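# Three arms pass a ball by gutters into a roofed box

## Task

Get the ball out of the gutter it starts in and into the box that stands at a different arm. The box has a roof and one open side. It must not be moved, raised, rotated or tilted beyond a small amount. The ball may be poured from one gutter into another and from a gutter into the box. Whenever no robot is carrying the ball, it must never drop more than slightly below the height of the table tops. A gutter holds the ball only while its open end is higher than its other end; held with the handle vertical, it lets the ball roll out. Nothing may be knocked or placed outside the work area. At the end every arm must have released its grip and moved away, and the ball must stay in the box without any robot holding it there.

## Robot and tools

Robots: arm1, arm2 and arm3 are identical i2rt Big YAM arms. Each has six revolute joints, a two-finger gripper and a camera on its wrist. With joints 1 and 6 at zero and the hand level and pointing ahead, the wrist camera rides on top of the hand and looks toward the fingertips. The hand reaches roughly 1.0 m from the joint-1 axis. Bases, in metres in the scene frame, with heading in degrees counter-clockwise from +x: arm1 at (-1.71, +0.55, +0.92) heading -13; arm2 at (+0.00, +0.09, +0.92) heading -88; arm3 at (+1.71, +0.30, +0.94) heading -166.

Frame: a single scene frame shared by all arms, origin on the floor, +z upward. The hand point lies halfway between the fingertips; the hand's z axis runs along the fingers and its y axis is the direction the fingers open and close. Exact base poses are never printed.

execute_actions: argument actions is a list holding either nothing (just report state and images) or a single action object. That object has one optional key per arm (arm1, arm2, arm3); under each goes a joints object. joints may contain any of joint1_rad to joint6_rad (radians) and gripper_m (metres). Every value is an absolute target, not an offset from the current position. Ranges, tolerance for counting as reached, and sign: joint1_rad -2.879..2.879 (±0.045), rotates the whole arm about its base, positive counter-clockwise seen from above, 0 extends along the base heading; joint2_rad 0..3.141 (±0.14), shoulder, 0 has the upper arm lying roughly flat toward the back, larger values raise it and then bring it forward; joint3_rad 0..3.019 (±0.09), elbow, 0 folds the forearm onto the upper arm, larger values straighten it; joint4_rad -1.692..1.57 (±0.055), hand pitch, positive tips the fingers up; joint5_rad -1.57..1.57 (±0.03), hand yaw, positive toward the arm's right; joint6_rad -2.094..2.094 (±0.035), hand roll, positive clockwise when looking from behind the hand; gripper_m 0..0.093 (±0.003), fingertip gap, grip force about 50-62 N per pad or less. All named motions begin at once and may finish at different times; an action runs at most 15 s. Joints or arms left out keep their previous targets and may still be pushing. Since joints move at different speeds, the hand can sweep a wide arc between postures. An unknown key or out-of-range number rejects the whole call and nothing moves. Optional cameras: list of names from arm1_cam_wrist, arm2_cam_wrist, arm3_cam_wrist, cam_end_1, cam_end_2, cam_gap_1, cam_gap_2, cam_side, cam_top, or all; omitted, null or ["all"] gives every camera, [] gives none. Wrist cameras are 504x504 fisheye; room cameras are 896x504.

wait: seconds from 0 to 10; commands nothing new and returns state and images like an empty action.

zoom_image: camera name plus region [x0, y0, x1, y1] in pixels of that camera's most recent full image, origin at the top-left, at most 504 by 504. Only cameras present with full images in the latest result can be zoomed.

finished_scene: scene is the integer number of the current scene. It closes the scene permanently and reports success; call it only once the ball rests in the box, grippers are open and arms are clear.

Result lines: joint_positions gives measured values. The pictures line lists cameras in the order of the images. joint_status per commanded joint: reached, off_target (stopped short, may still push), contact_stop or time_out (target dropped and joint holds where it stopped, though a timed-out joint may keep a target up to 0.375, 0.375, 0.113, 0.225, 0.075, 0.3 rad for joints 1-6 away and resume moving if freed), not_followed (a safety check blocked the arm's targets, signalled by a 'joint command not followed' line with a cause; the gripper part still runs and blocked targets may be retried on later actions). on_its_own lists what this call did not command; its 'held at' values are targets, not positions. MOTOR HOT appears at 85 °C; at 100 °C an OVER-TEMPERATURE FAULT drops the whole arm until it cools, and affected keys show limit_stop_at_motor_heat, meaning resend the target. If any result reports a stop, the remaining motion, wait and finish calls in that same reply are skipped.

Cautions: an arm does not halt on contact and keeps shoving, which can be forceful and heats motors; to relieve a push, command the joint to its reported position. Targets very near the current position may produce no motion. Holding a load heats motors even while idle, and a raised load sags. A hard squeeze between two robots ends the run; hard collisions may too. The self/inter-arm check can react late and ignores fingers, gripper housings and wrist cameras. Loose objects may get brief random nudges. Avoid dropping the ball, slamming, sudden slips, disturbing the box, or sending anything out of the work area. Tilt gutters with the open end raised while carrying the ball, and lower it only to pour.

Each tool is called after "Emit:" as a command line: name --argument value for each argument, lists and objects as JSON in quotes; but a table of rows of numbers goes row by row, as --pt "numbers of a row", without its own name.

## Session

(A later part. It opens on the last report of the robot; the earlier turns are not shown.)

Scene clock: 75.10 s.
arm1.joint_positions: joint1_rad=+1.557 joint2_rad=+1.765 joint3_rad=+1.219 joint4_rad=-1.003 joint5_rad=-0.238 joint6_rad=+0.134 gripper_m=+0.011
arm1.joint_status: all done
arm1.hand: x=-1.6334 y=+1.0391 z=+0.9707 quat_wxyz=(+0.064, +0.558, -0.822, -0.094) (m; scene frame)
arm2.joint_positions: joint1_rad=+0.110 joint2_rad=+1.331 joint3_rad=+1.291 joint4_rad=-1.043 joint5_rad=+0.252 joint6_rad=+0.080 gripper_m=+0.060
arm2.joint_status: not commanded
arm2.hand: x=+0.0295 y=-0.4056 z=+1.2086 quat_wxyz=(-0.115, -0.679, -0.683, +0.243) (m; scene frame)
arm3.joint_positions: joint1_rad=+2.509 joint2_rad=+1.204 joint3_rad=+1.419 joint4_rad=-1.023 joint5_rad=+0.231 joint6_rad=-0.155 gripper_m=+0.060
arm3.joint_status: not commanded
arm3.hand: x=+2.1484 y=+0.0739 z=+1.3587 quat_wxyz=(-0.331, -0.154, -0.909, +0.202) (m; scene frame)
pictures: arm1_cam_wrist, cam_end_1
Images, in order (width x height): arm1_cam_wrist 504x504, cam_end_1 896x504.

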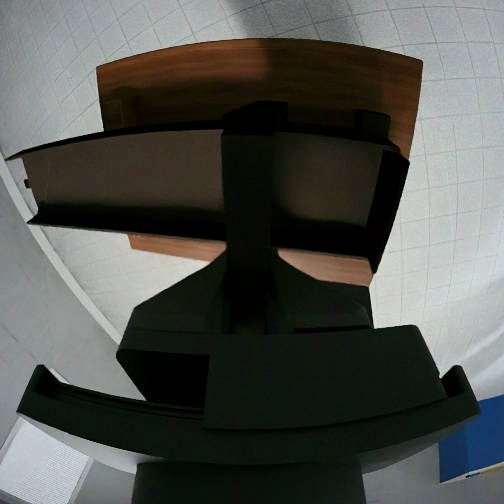

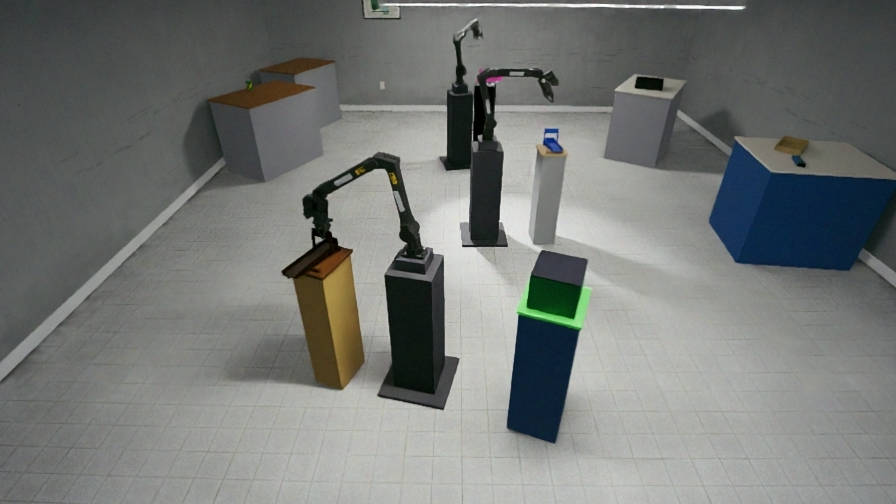

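Within 5 mm of the original pose; release and lift away.

Emit:
execute_actions --actions '[{"arm1":{"joints":{"gripper_m":0.05}}}]' --cameras '["arm1_cam_wrist"]'

Emit:
execute_actions --actions '[{"arm1":{"joints":{"joint2_rad":1.35}}}]' --cameras '["arm1_cam_wrist","cam_end_1","cam_top","cam_end_2"]'

Scene clock: 75.77 s.
arm1.joint_positions: joint1_rad=+1.557 joint2_rad=+1.759 joint3_rad=+1.219 joint4_rad=-1.002 joint5_rad=-0.238 joint6_rad=+0.134 gripper_m=+0.050
arm1.joint_status: all done
arm1.hand: x=-1.6333 y=+1.0398 z=+0.9738 quat_wxyz=(+0.061, +0.559, -0.822, -0.097) (m; scene frame)
arm2.joint_positions: joint1_rad=+0.110 joint2_rad=+1.331 joint3_rad=+1.291 joint4_rad=-1.043 joint5_rad=+0.252 joint6_rad=+0.080 gripper_m=+0.060
arm2.joint_status: not commanded
arm2.hand: x=+0.0295 y=-0.4056 z=+1.2086 quat_wxyz=(-0.115, -0.679, -0.683, +0.243) (m; scene frame)
arm3.joint_positions: joint1_rad=+2.509 joint2_rad=+1.204 joint3_rad=+1.419 joint4_rad=-1.023 joint5_rad=+0.231 joint6_rad=-0.155 gripper_m=+0.060
arm3.joint_status: not commanded
arm3.hand: x=+2.1484 y=+0.0739 z=+1.3587 quat_wxyz=(-0.331, -0.154, -0.909, +0.202) (m; scene frame)
pictures: arm1_cam_wrist
Images, in order (width x height): arm1_cam_wrist 504x504.

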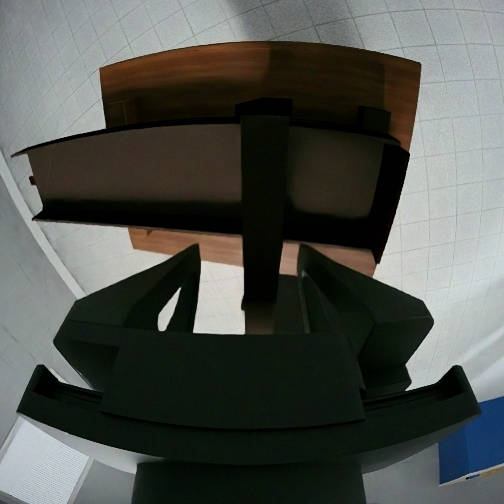

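Scene clock: 77.10 s.
arm1.joint_positions: joint1_rad=+1.557 joint2_rad=+1.339 joint3_rad=+1.231 joint4_rad=-1.002 joint5_rad=-0.238 joint6_rad=+0.134 gripper_m=+0.050
arm1.joint_status: all done
arm1.hand: x=-1.6374 y=+1.0329 z=+1.1786 quat_wxyz=(-0.099, +0.565, -0.784, -0.236) (m; scene frame)
arm2.joint_positions: joint1_rad=+0.110 joint2_rad=+1.331 joint3_rad=+1.291 joint4_rad=-1.043 joint5_rad=+0.252 joint6_rad=+0.080 gripper_m=+0.060
arm2.joint_status: not commanded
arm2.hand: x=+0.0295 y=-0.4056 z=+1.2086 quat_wxyz=(-0.115, -0.679, -0.683, +0.243) (m; scene frame)
arm3.joint_positions: joint1_rad=+2.509 joint2_rad=+1.204 joint3_rad=+1.419 joint4_rad=-1.023 joint5_rad=+0.231 joint6_rad=-0.155 gripper_m=+0.060
arm3.joint_status: not commanded
arm3.hand: x=+2.1484 y=+0.0739 z=+1.3587 quat_wxyz=(-0.331, -0.154, -0.909, +0.202) (m; scene frame)
pictures: arm1_cam_wrist, cam_end_1, cam_end_2, cam_top
Images, in order (width x height): arm1_cam_wrist 504x504, cam_end_1 896x504, cam_end_2 896x504, cam_top 896x504.

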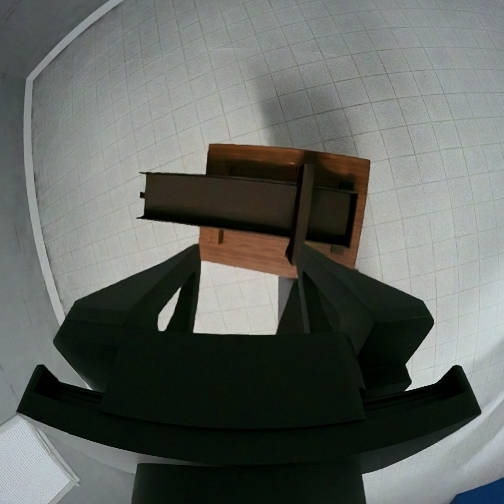

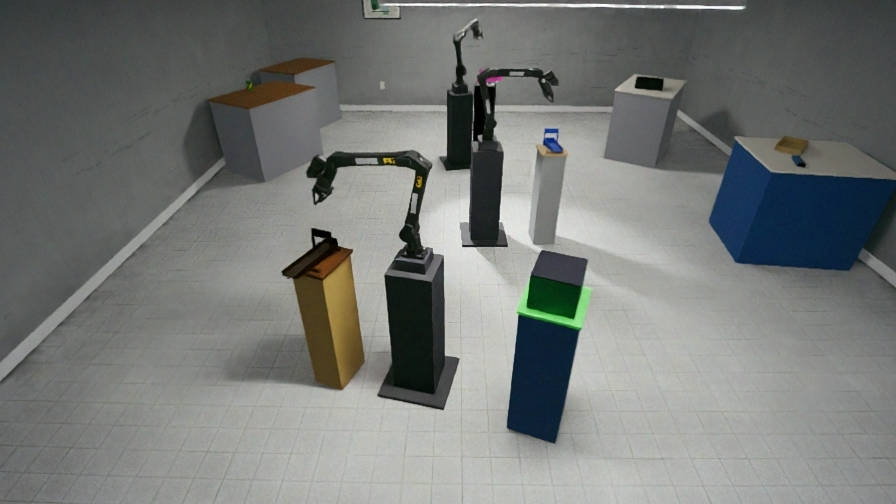

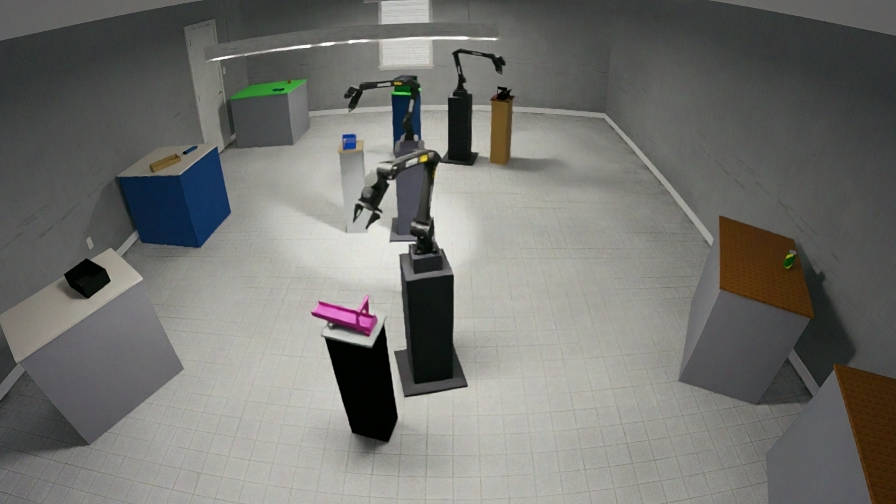

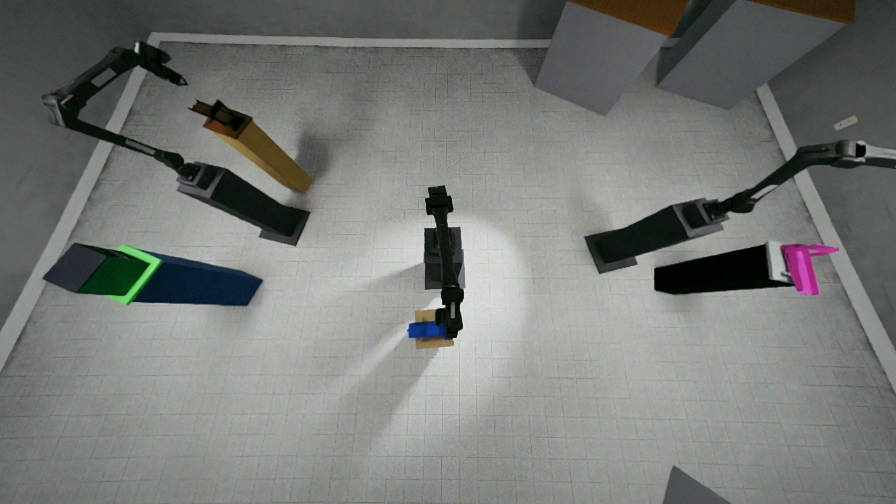

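Emit:
finished_scene --scene 1

The scene is finished: the task was done.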